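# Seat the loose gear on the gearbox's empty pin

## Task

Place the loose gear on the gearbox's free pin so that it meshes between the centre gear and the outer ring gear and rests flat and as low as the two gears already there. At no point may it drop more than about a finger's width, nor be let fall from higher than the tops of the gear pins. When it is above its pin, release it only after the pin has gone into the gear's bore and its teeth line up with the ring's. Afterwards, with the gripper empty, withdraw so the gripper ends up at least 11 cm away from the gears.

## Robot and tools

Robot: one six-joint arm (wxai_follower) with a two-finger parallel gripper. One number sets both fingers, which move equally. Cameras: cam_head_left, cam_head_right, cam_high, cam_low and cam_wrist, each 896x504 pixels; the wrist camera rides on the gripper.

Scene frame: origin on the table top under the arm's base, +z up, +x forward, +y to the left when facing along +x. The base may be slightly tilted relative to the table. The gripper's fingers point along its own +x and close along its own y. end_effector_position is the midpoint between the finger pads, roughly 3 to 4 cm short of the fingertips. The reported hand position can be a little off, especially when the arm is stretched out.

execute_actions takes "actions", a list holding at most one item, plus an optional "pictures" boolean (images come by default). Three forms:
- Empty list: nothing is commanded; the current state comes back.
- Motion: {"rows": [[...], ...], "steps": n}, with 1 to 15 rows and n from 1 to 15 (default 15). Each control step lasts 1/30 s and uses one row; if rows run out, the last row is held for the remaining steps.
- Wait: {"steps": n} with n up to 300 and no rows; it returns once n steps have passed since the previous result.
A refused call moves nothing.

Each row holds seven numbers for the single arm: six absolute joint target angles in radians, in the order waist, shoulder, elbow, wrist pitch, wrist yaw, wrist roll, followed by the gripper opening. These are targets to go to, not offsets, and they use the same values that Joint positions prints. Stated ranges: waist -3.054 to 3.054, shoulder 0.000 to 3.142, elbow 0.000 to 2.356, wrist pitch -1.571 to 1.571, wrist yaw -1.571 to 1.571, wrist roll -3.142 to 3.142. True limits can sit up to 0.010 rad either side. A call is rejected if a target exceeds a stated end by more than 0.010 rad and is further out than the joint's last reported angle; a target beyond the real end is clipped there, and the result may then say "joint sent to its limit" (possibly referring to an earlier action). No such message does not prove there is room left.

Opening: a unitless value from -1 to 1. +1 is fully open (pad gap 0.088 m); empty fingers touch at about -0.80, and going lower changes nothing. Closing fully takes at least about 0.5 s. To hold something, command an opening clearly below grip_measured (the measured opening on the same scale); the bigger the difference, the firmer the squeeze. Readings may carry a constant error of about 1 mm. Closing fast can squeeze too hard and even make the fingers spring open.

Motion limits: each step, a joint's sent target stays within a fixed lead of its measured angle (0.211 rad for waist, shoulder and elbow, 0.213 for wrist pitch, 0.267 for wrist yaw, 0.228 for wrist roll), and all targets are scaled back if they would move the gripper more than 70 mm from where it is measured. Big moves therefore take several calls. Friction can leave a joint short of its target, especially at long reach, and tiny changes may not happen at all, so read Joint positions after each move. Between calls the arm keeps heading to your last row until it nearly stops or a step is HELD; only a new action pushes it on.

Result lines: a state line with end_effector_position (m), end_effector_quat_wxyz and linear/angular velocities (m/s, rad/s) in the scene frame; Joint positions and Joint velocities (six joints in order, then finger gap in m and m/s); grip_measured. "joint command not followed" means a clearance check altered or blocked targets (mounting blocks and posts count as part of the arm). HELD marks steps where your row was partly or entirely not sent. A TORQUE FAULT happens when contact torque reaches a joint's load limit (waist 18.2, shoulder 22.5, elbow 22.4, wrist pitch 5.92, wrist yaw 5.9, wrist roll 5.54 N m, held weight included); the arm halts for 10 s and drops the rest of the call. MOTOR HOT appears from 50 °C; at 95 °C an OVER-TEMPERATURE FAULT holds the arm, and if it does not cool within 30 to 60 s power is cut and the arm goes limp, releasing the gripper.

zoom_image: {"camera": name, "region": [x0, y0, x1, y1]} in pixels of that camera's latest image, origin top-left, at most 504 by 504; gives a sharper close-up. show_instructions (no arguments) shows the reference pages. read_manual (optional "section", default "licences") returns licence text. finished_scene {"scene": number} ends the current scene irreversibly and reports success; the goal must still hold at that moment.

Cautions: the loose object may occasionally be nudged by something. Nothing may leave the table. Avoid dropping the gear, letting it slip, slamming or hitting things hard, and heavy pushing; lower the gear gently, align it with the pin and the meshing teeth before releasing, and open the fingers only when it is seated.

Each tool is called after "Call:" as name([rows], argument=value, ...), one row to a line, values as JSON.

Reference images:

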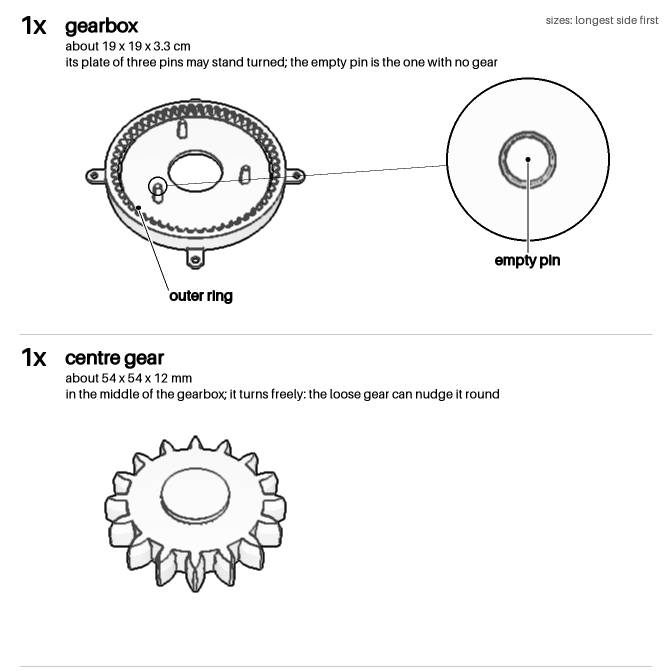

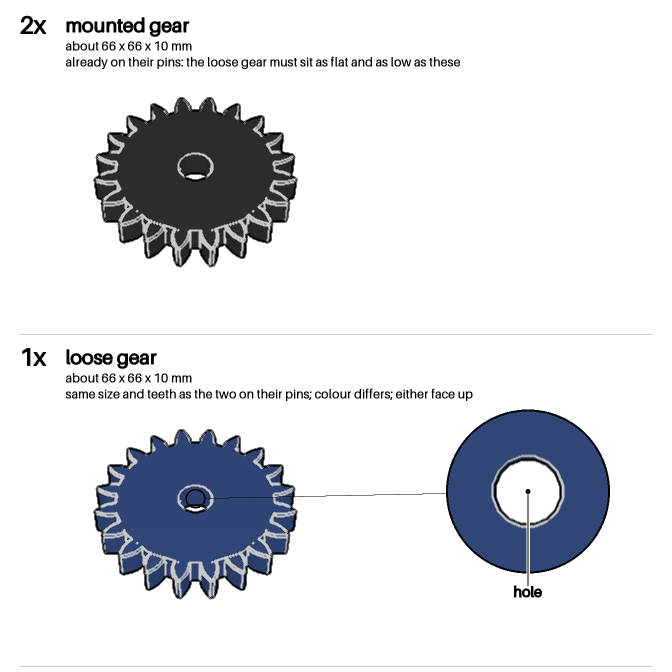

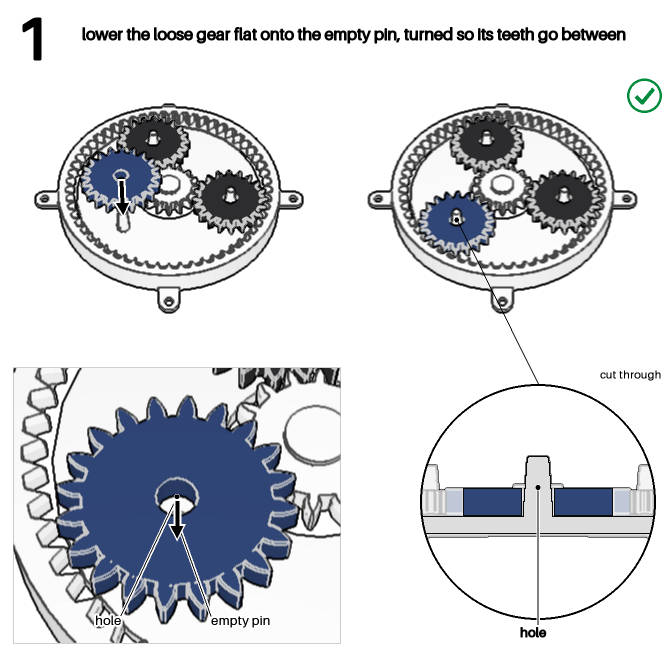

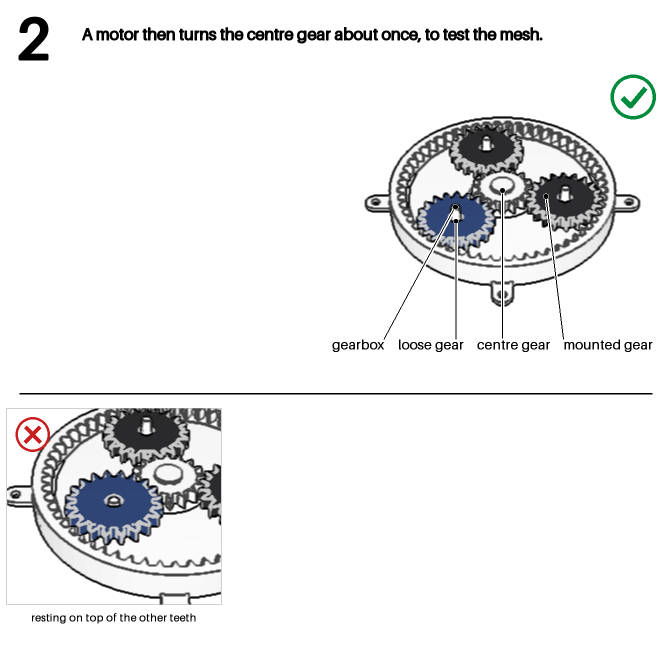

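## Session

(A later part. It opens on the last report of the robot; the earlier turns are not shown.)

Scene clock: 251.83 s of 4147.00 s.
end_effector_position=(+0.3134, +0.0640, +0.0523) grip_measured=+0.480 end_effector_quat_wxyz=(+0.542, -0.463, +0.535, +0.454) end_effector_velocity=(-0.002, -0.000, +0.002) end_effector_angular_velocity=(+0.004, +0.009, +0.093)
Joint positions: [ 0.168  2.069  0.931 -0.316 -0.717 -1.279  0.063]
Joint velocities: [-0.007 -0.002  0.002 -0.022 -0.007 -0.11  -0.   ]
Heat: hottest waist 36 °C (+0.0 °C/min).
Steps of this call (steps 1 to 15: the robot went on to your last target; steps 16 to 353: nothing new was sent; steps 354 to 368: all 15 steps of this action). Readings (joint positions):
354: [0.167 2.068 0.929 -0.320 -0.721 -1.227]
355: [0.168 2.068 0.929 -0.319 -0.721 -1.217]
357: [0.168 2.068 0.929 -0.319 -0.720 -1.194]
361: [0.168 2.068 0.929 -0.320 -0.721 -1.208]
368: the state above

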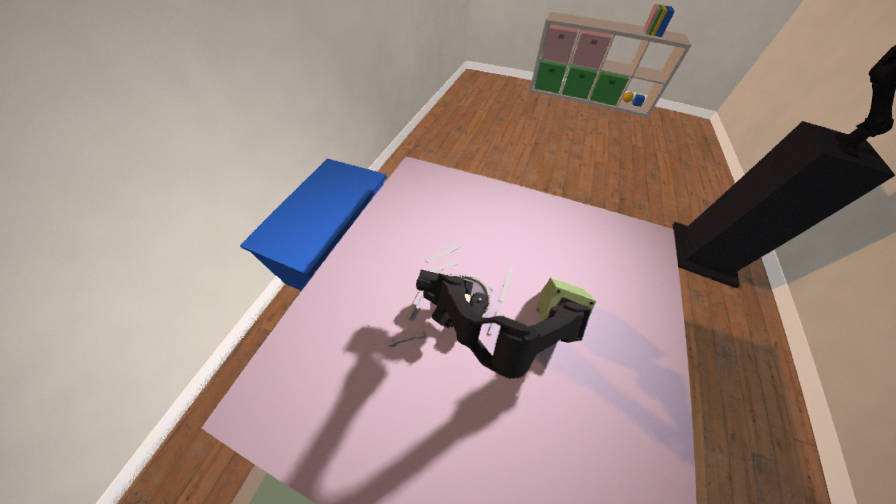

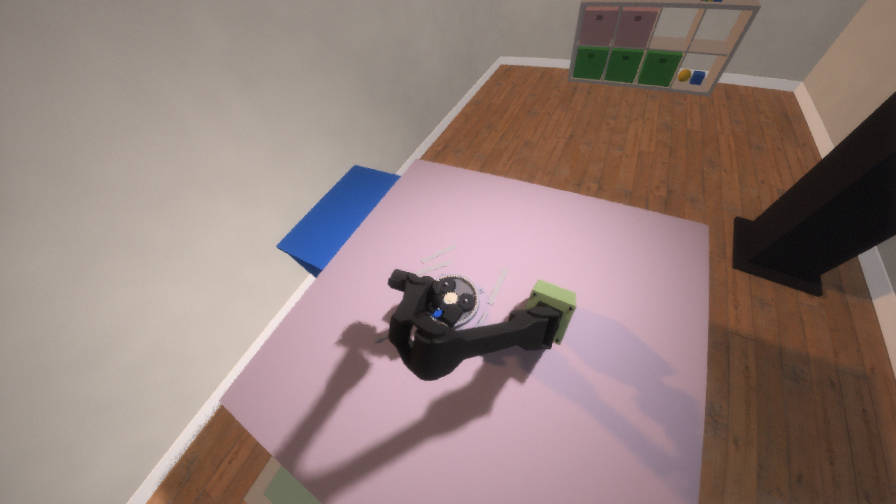

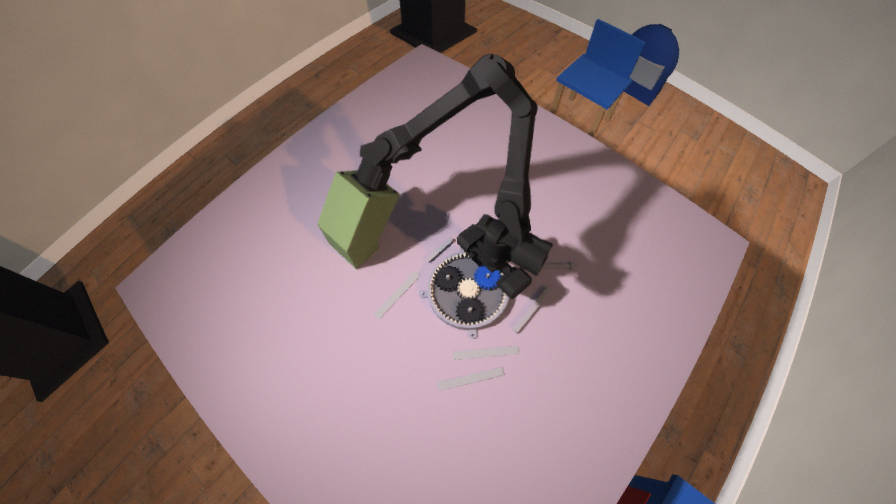

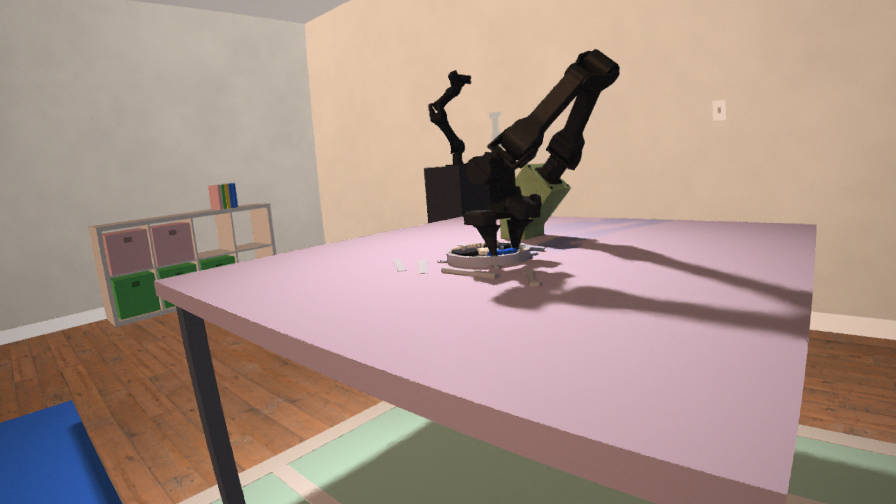

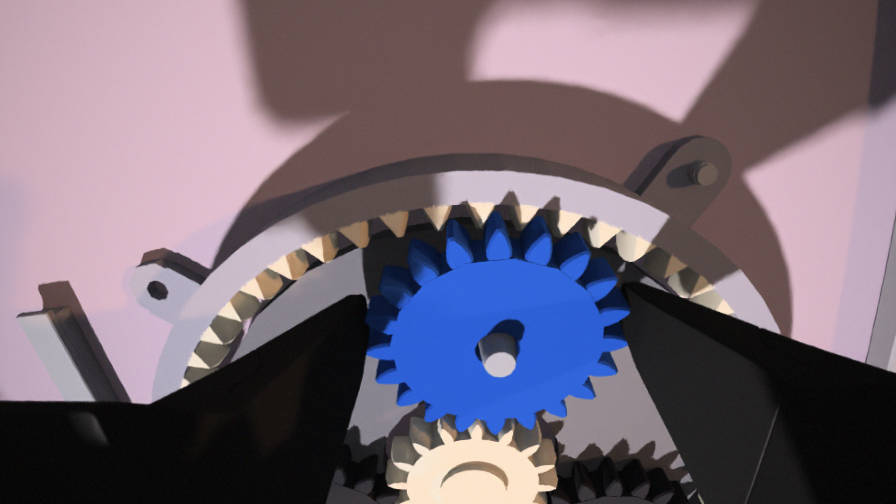

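Call:
execute_actions([
  {"rows":[[0.17,2.07,0.93,-0.32,-0.72,-1.26,0.5],[0.17,2.07,0.93,-0.32,-0.72,-1.26,0.55],[0.17,2.07,0.93,-0.32,-0.72,-1.26,0.6],[0.17,2.07,0.93,-0.32,-0.72,-1.26,0.7]],"steps":12},
])

Call:
execute_actions([
  {"rows":[[0.17,2.03,0.94,-0.4,-0.72,-1.26,0.7],[0.17,2.0,0.95,-0.47,-0.72,-1.26,0.7],[0.17,1.97,0.96,-0.53,-0.72,-1.26,0.7]],"steps":15},
])

Call:
zoom_image(camera="cam_low", region=[430,220,560,280])

Call:
zoom_image(camera="cam_high", region=[410,240,530,340])

Scene clock: 259.40 s of 4147.00 s.
end_effector_position=(+0.3131, +0.0648, +0.0520) grip_measured=+0.677 end_effector_quat_wxyz=(+0.544, -0.457, +0.538, +0.452) end_effector_velocity=(-0.003, +0.004, -0.000) end_effector_angular_velocity=(+0.021, +0.010, -0.010)
Joint positions: [ 0.169  2.07   0.933 -0.32  -0.72  -1.266  0.072]
Joint velocities: [ 0.002 -0.002 -0.002 -0.007 -0.022  0.007  0.009]
Heat: hottest waist 35 °C (-1.0 °C/min).
Steps of this call (steps 1 to 30: the robot went on to your last target; steps 31 to 215: nothing new was sent; steps 216 to 227: all 12 steps of this action). Readings (joint positions):
216: [0.168 2.070 0.933 -0.314 -0.717 -1.295]
217: [0.168 2.070 0.933 -0.314 -0.718 -1.290]
219: [0.168 2.070 0.933 -0.316 -0.719 -1.279]
223: [0.169 2.070 0.933 -0.320 -0.720 -1.269]
227: the state above

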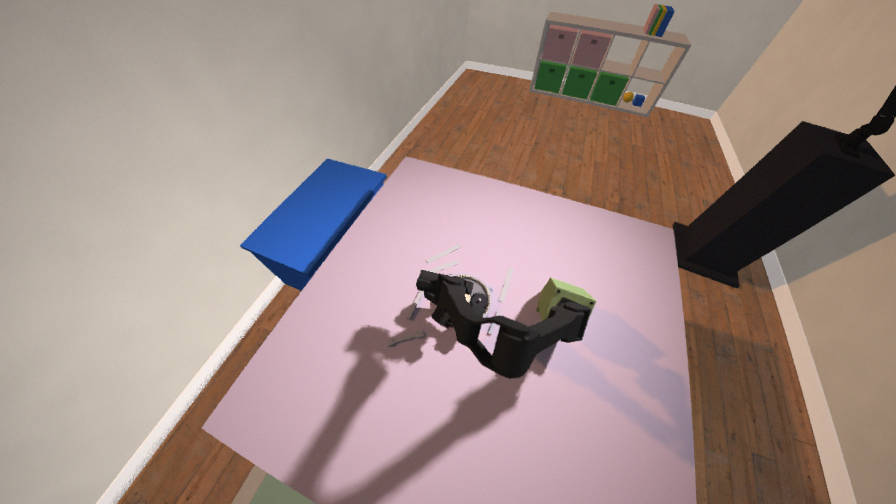

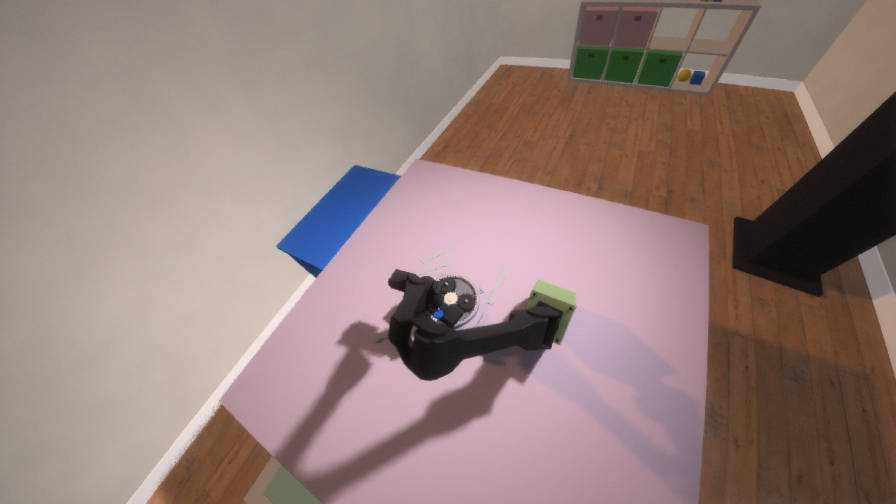

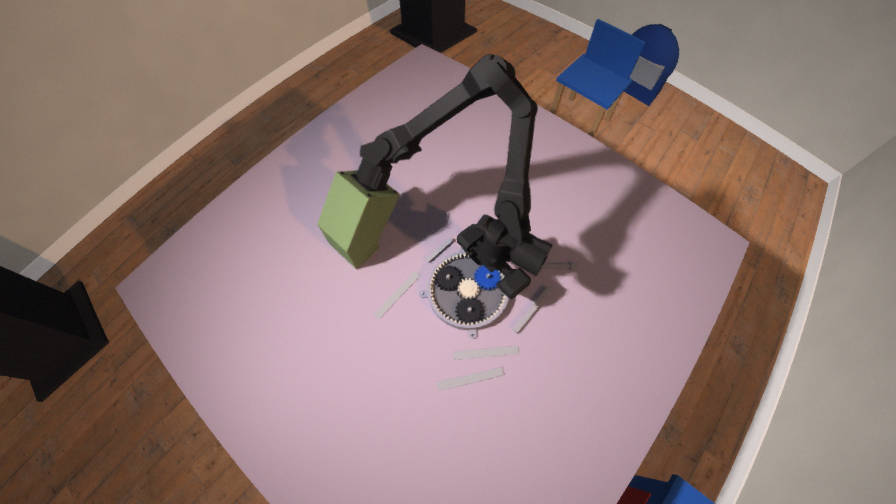

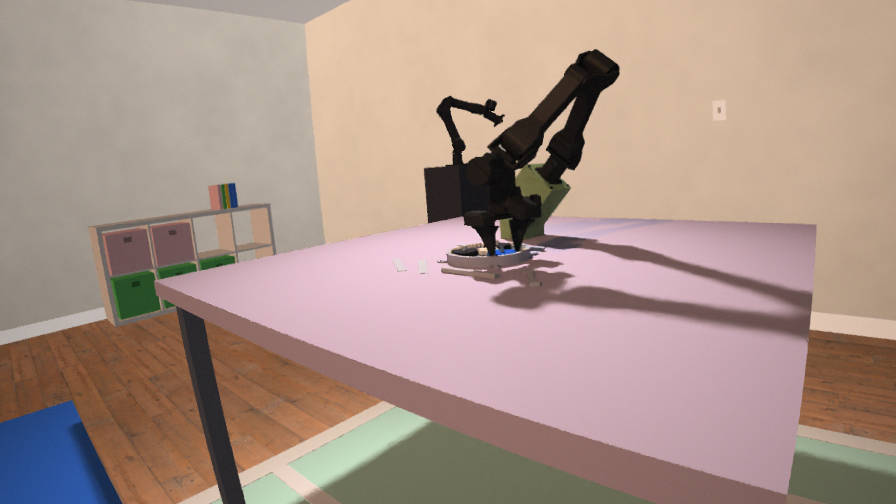

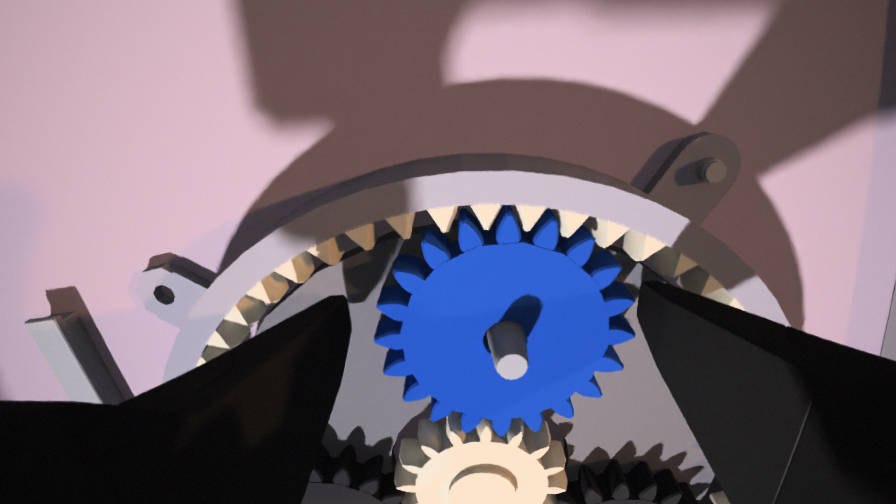

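Scene clock: 259.90 s of 4147.00 s.
end_effector_position=(+0.2956, +0.0808, +0.0727) grip_measured=+0.699 end_effector_quat_wxyz=(+0.538, -0.423, +0.577, +0.445) end_effector_velocity=(-0.004, +0.004, +0.008) end_effector_angular_velocity=(+0.007, +0.012, +0.001)
Joint positions: [ 0.17   1.986  0.954 -0.524 -0.718 -1.256  0.073]
Joint velocities: [-0.007 -0.027  0.002 -0.051 -0.007 -0.022 -0.   ]
Heat: hottest waist 35 °C (-1.0 °C/min).
Steps of this call (steps 1 to 15: all 15 steps of this action). Readings (joint positions):
1: [0.169 2.069 0.934 -0.329 -0.720 -1.266]
2: [0.169 2.063 0.935 -0.349 -0.719 -1.265]
4: [0.164 2.037 0.948 -0.415 -0.697 -1.258]
8: [0.167 1.994 0.954 -0.494 -0.718 -1.256]
15: the state above

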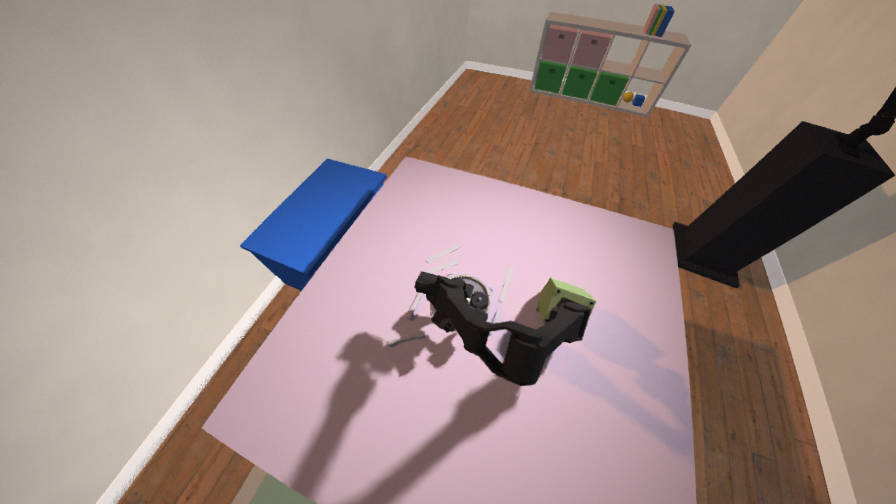

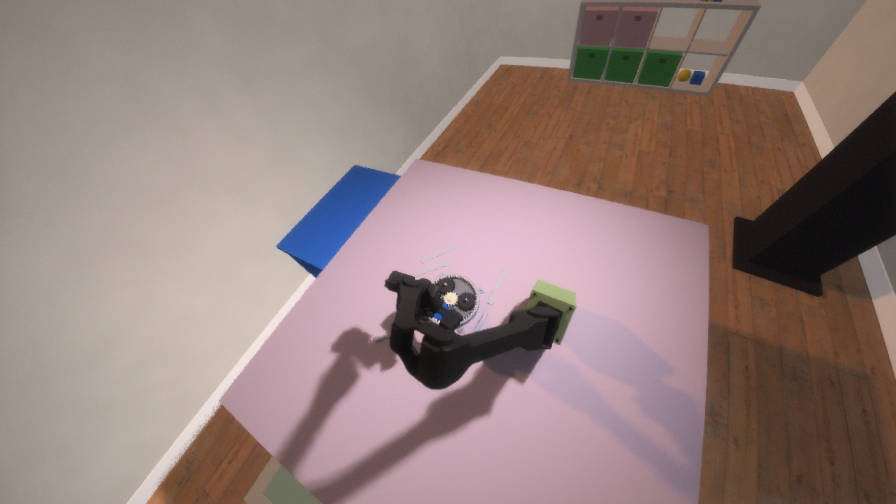

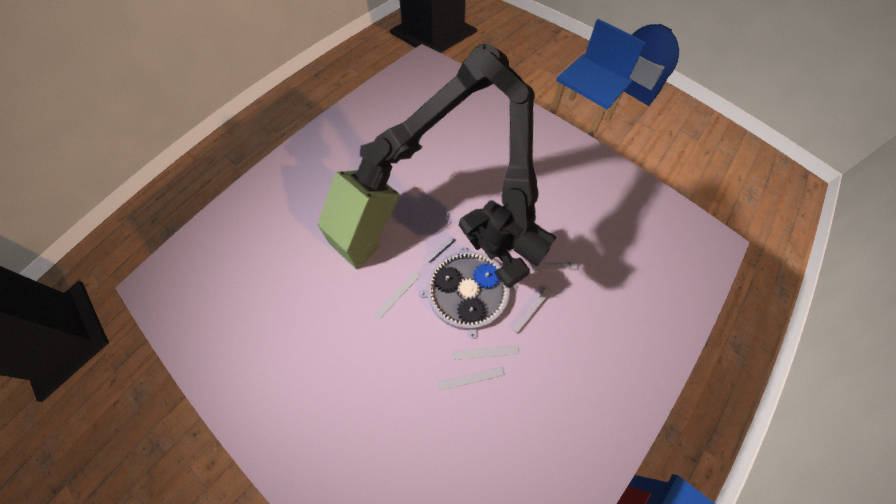

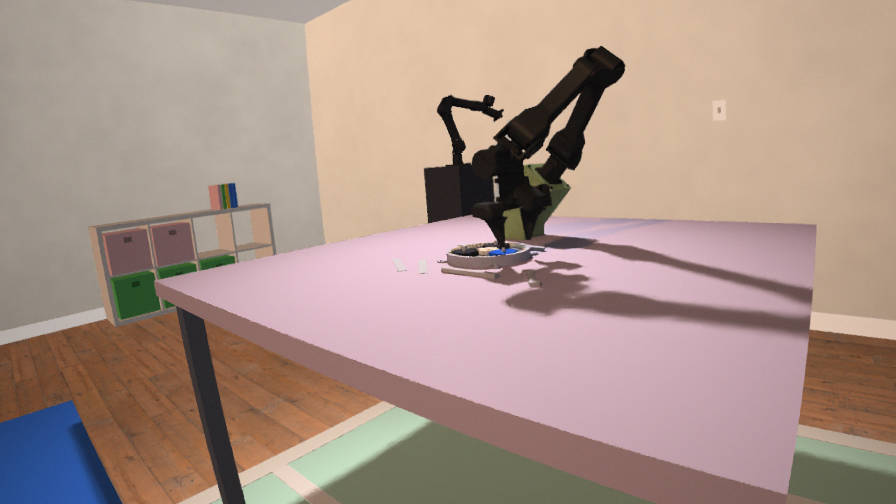

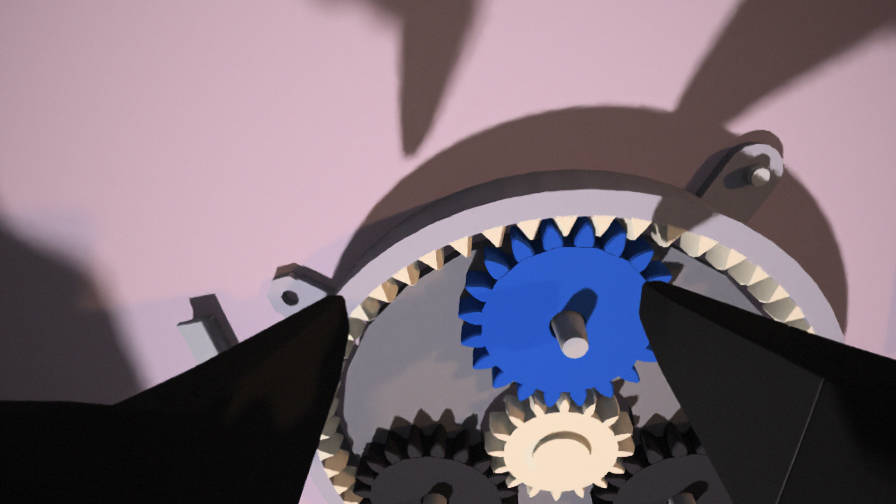

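Region (430, 220, 560, 280) of cam_low's 896x504 image, scaled by 3.877, with more detail than that image has; it fills the top 233 rows of this view, and the rest is white.

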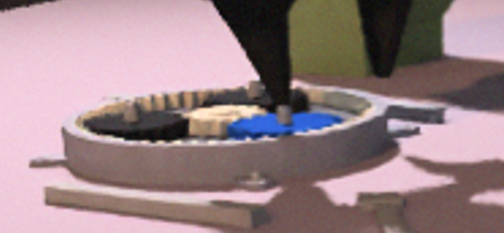

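Region (410, 240, 530, 340) of cam_high's 896x504 image, scaled by 4.200, with more detail than that image has.

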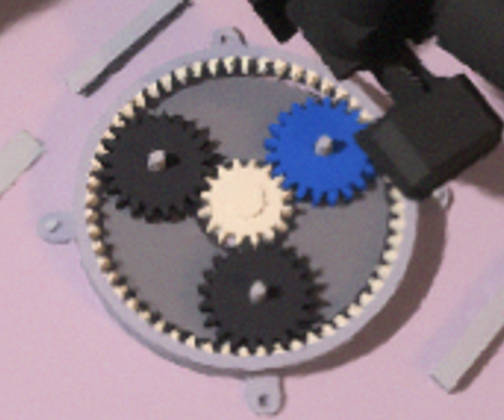

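Seated. Retreat.

Call:
execute_actions([
  {"rows":[[0.17,1.8,0.95,-0.7,-0.72,-1.26,1],[0.17,1.5,0.9,-0.84,-0.72,-1.26,1],[0.17,1.3,0.8,-0.7,-0.72,-1.2,1]],"steps":15},
], pictures=false)

Call:
execute_actions([
  {"rows":[[0.1,1.0,0.7,-0.3,-0.4,-0.8,1]],"steps":15},
])

Scene clock: 264.20 s of 4147.00 s.
end_effector_position=(+0.2561, +0.1627, +0.1703) grip_measured=+0.979 end_effector_quat_wxyz=(+0.571, -0.503, +0.474, +0.443) end_effector_velocity=(-0.007, +0.125, +0.137) end_effector_angular_velocity=(+0.093, -0.547, +0.476)
Joint positions: [ 0.17   1.376  0.815 -0.695 -0.72  -1.206  0.087]
Joint velocities: [ 0.002 -0.759 -0.007 -0.007 -0.022  0.022  0.002]
Heat: hottest waist 36 °C (+0.0 °C/min).
Steps of this call (steps 1 to 15: the robot went on to your last target; steps 16 to 114: nothing new was sent; steps 115 to 129: all 15 steps of this action). Readings (joint positions):
115: [0.170 1.968 0.954 -0.548 -0.717 -1.257]
116: [0.170 1.938 0.947 -0.600 -0.715 -1.257]
118: [0.170 1.841 0.897 -0.647 -0.718 -1.242]
122: [0.170 1.661 0.832 -0.684 -0.719 -1.217]
129: the state above

Scene clock: 264.70 s of 4147.00 s.
end_effector_position=(+0.3019, +0.1749, +0.2666) grip_measured=+0.984 end_effector_quat_wxyz=(+0.707, -0.603, +0.298, +0.219) end_effector_velocity=(+0.002, -0.005, +0.011) end_effector_angular_velocity=(+0.041, -0.101, -0.051)
Joint positions: [ 0.105  1.017  0.711 -0.314 -0.41  -0.815  0.087]
Joint velocities: [-0.012 -0.051 -0.051  0.081  0.051  0.095 -0.   ]
Heat: hottest waist 36 °C (+0.0 °C/min).
Steps of this call (steps 1 to 15: all 15 steps of this action). Readings (joint positions):
1: [0.168 1.341 0.803 -0.663 -0.690 -1.170]
2: [0.157 1.299 0.778 -0.612 -0.621 -1.118]
4: [0.129 1.212 0.739 -0.525 -0.525 -1.017]
8: [0.110 1.069 0.721 -0.372 -0.446 -0.877]
15: the state above

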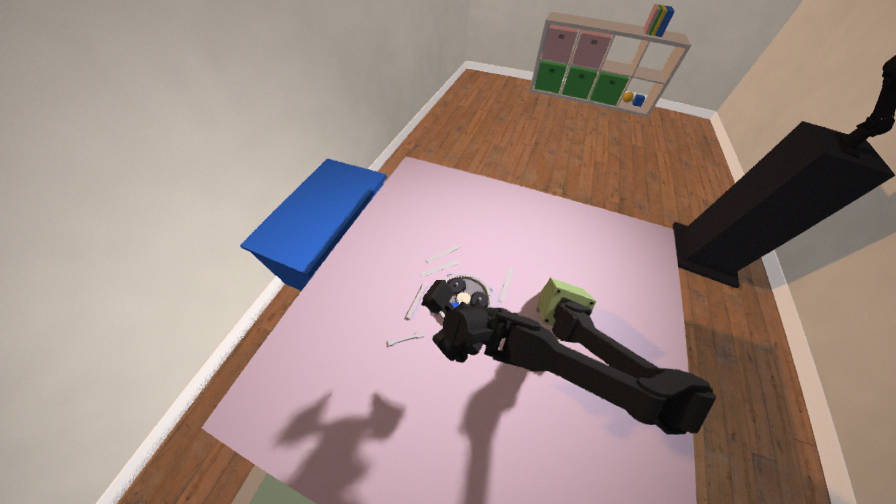

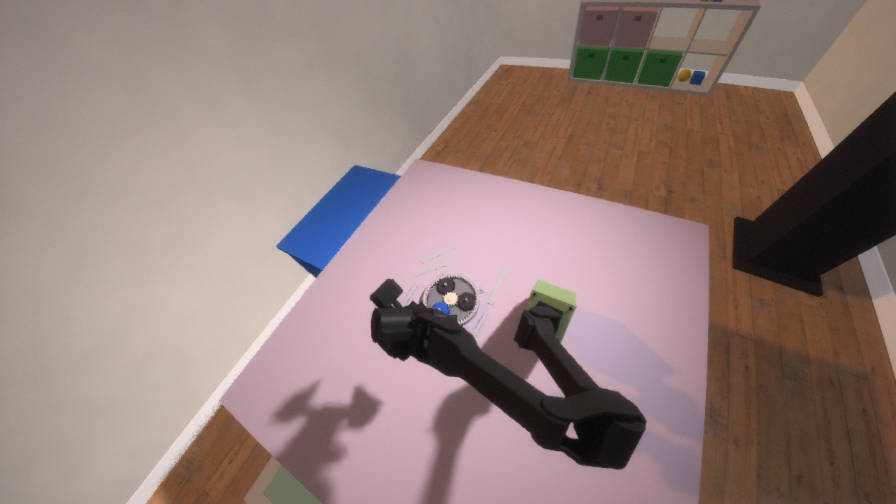

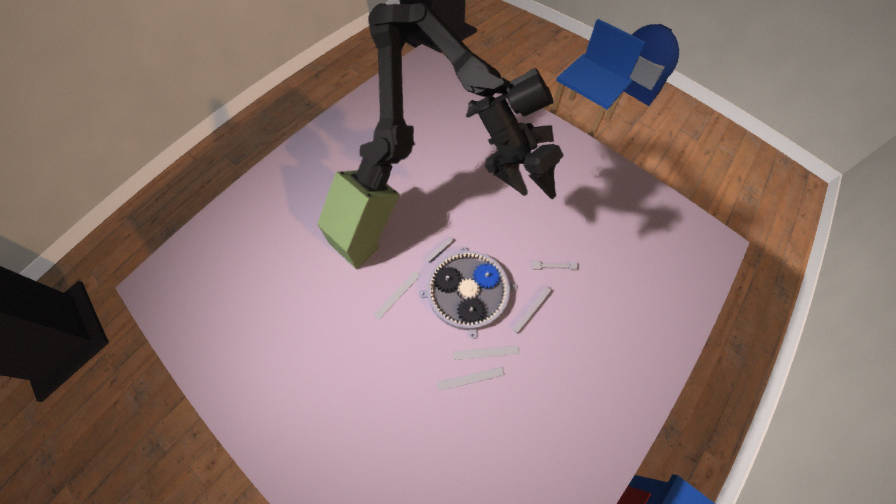

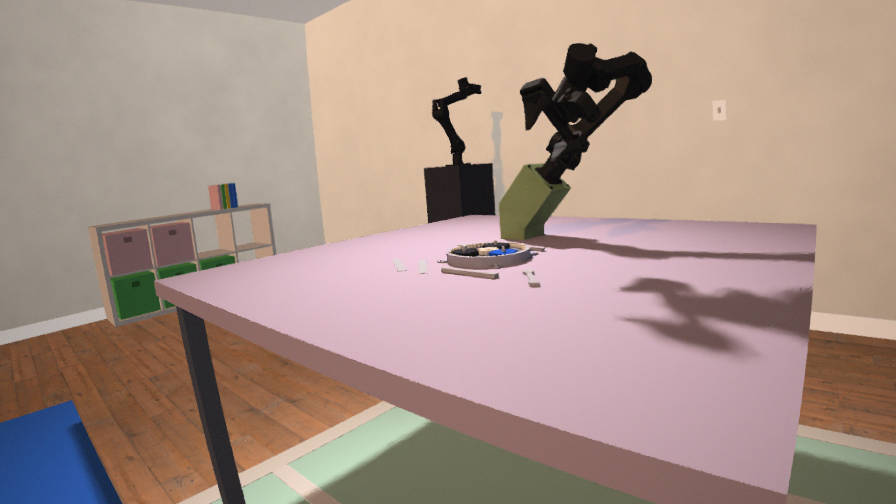

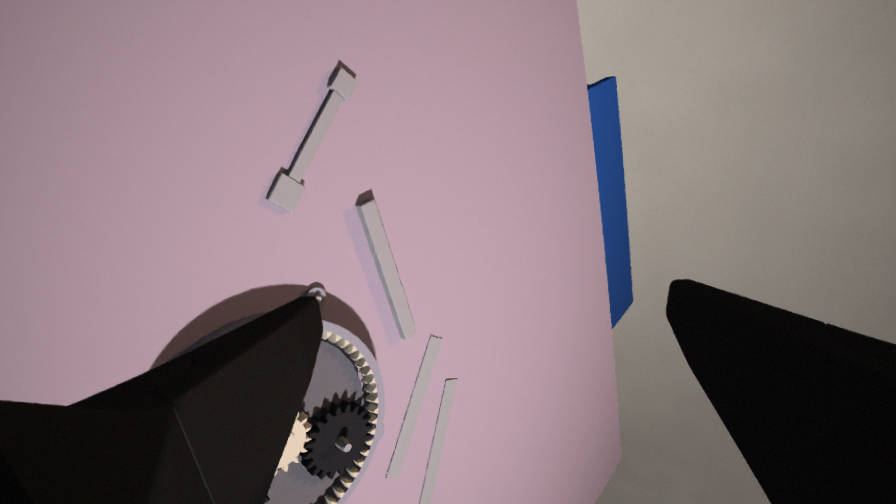

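Call:
finished_scene(scene=1)

The scene is finished: the task was done.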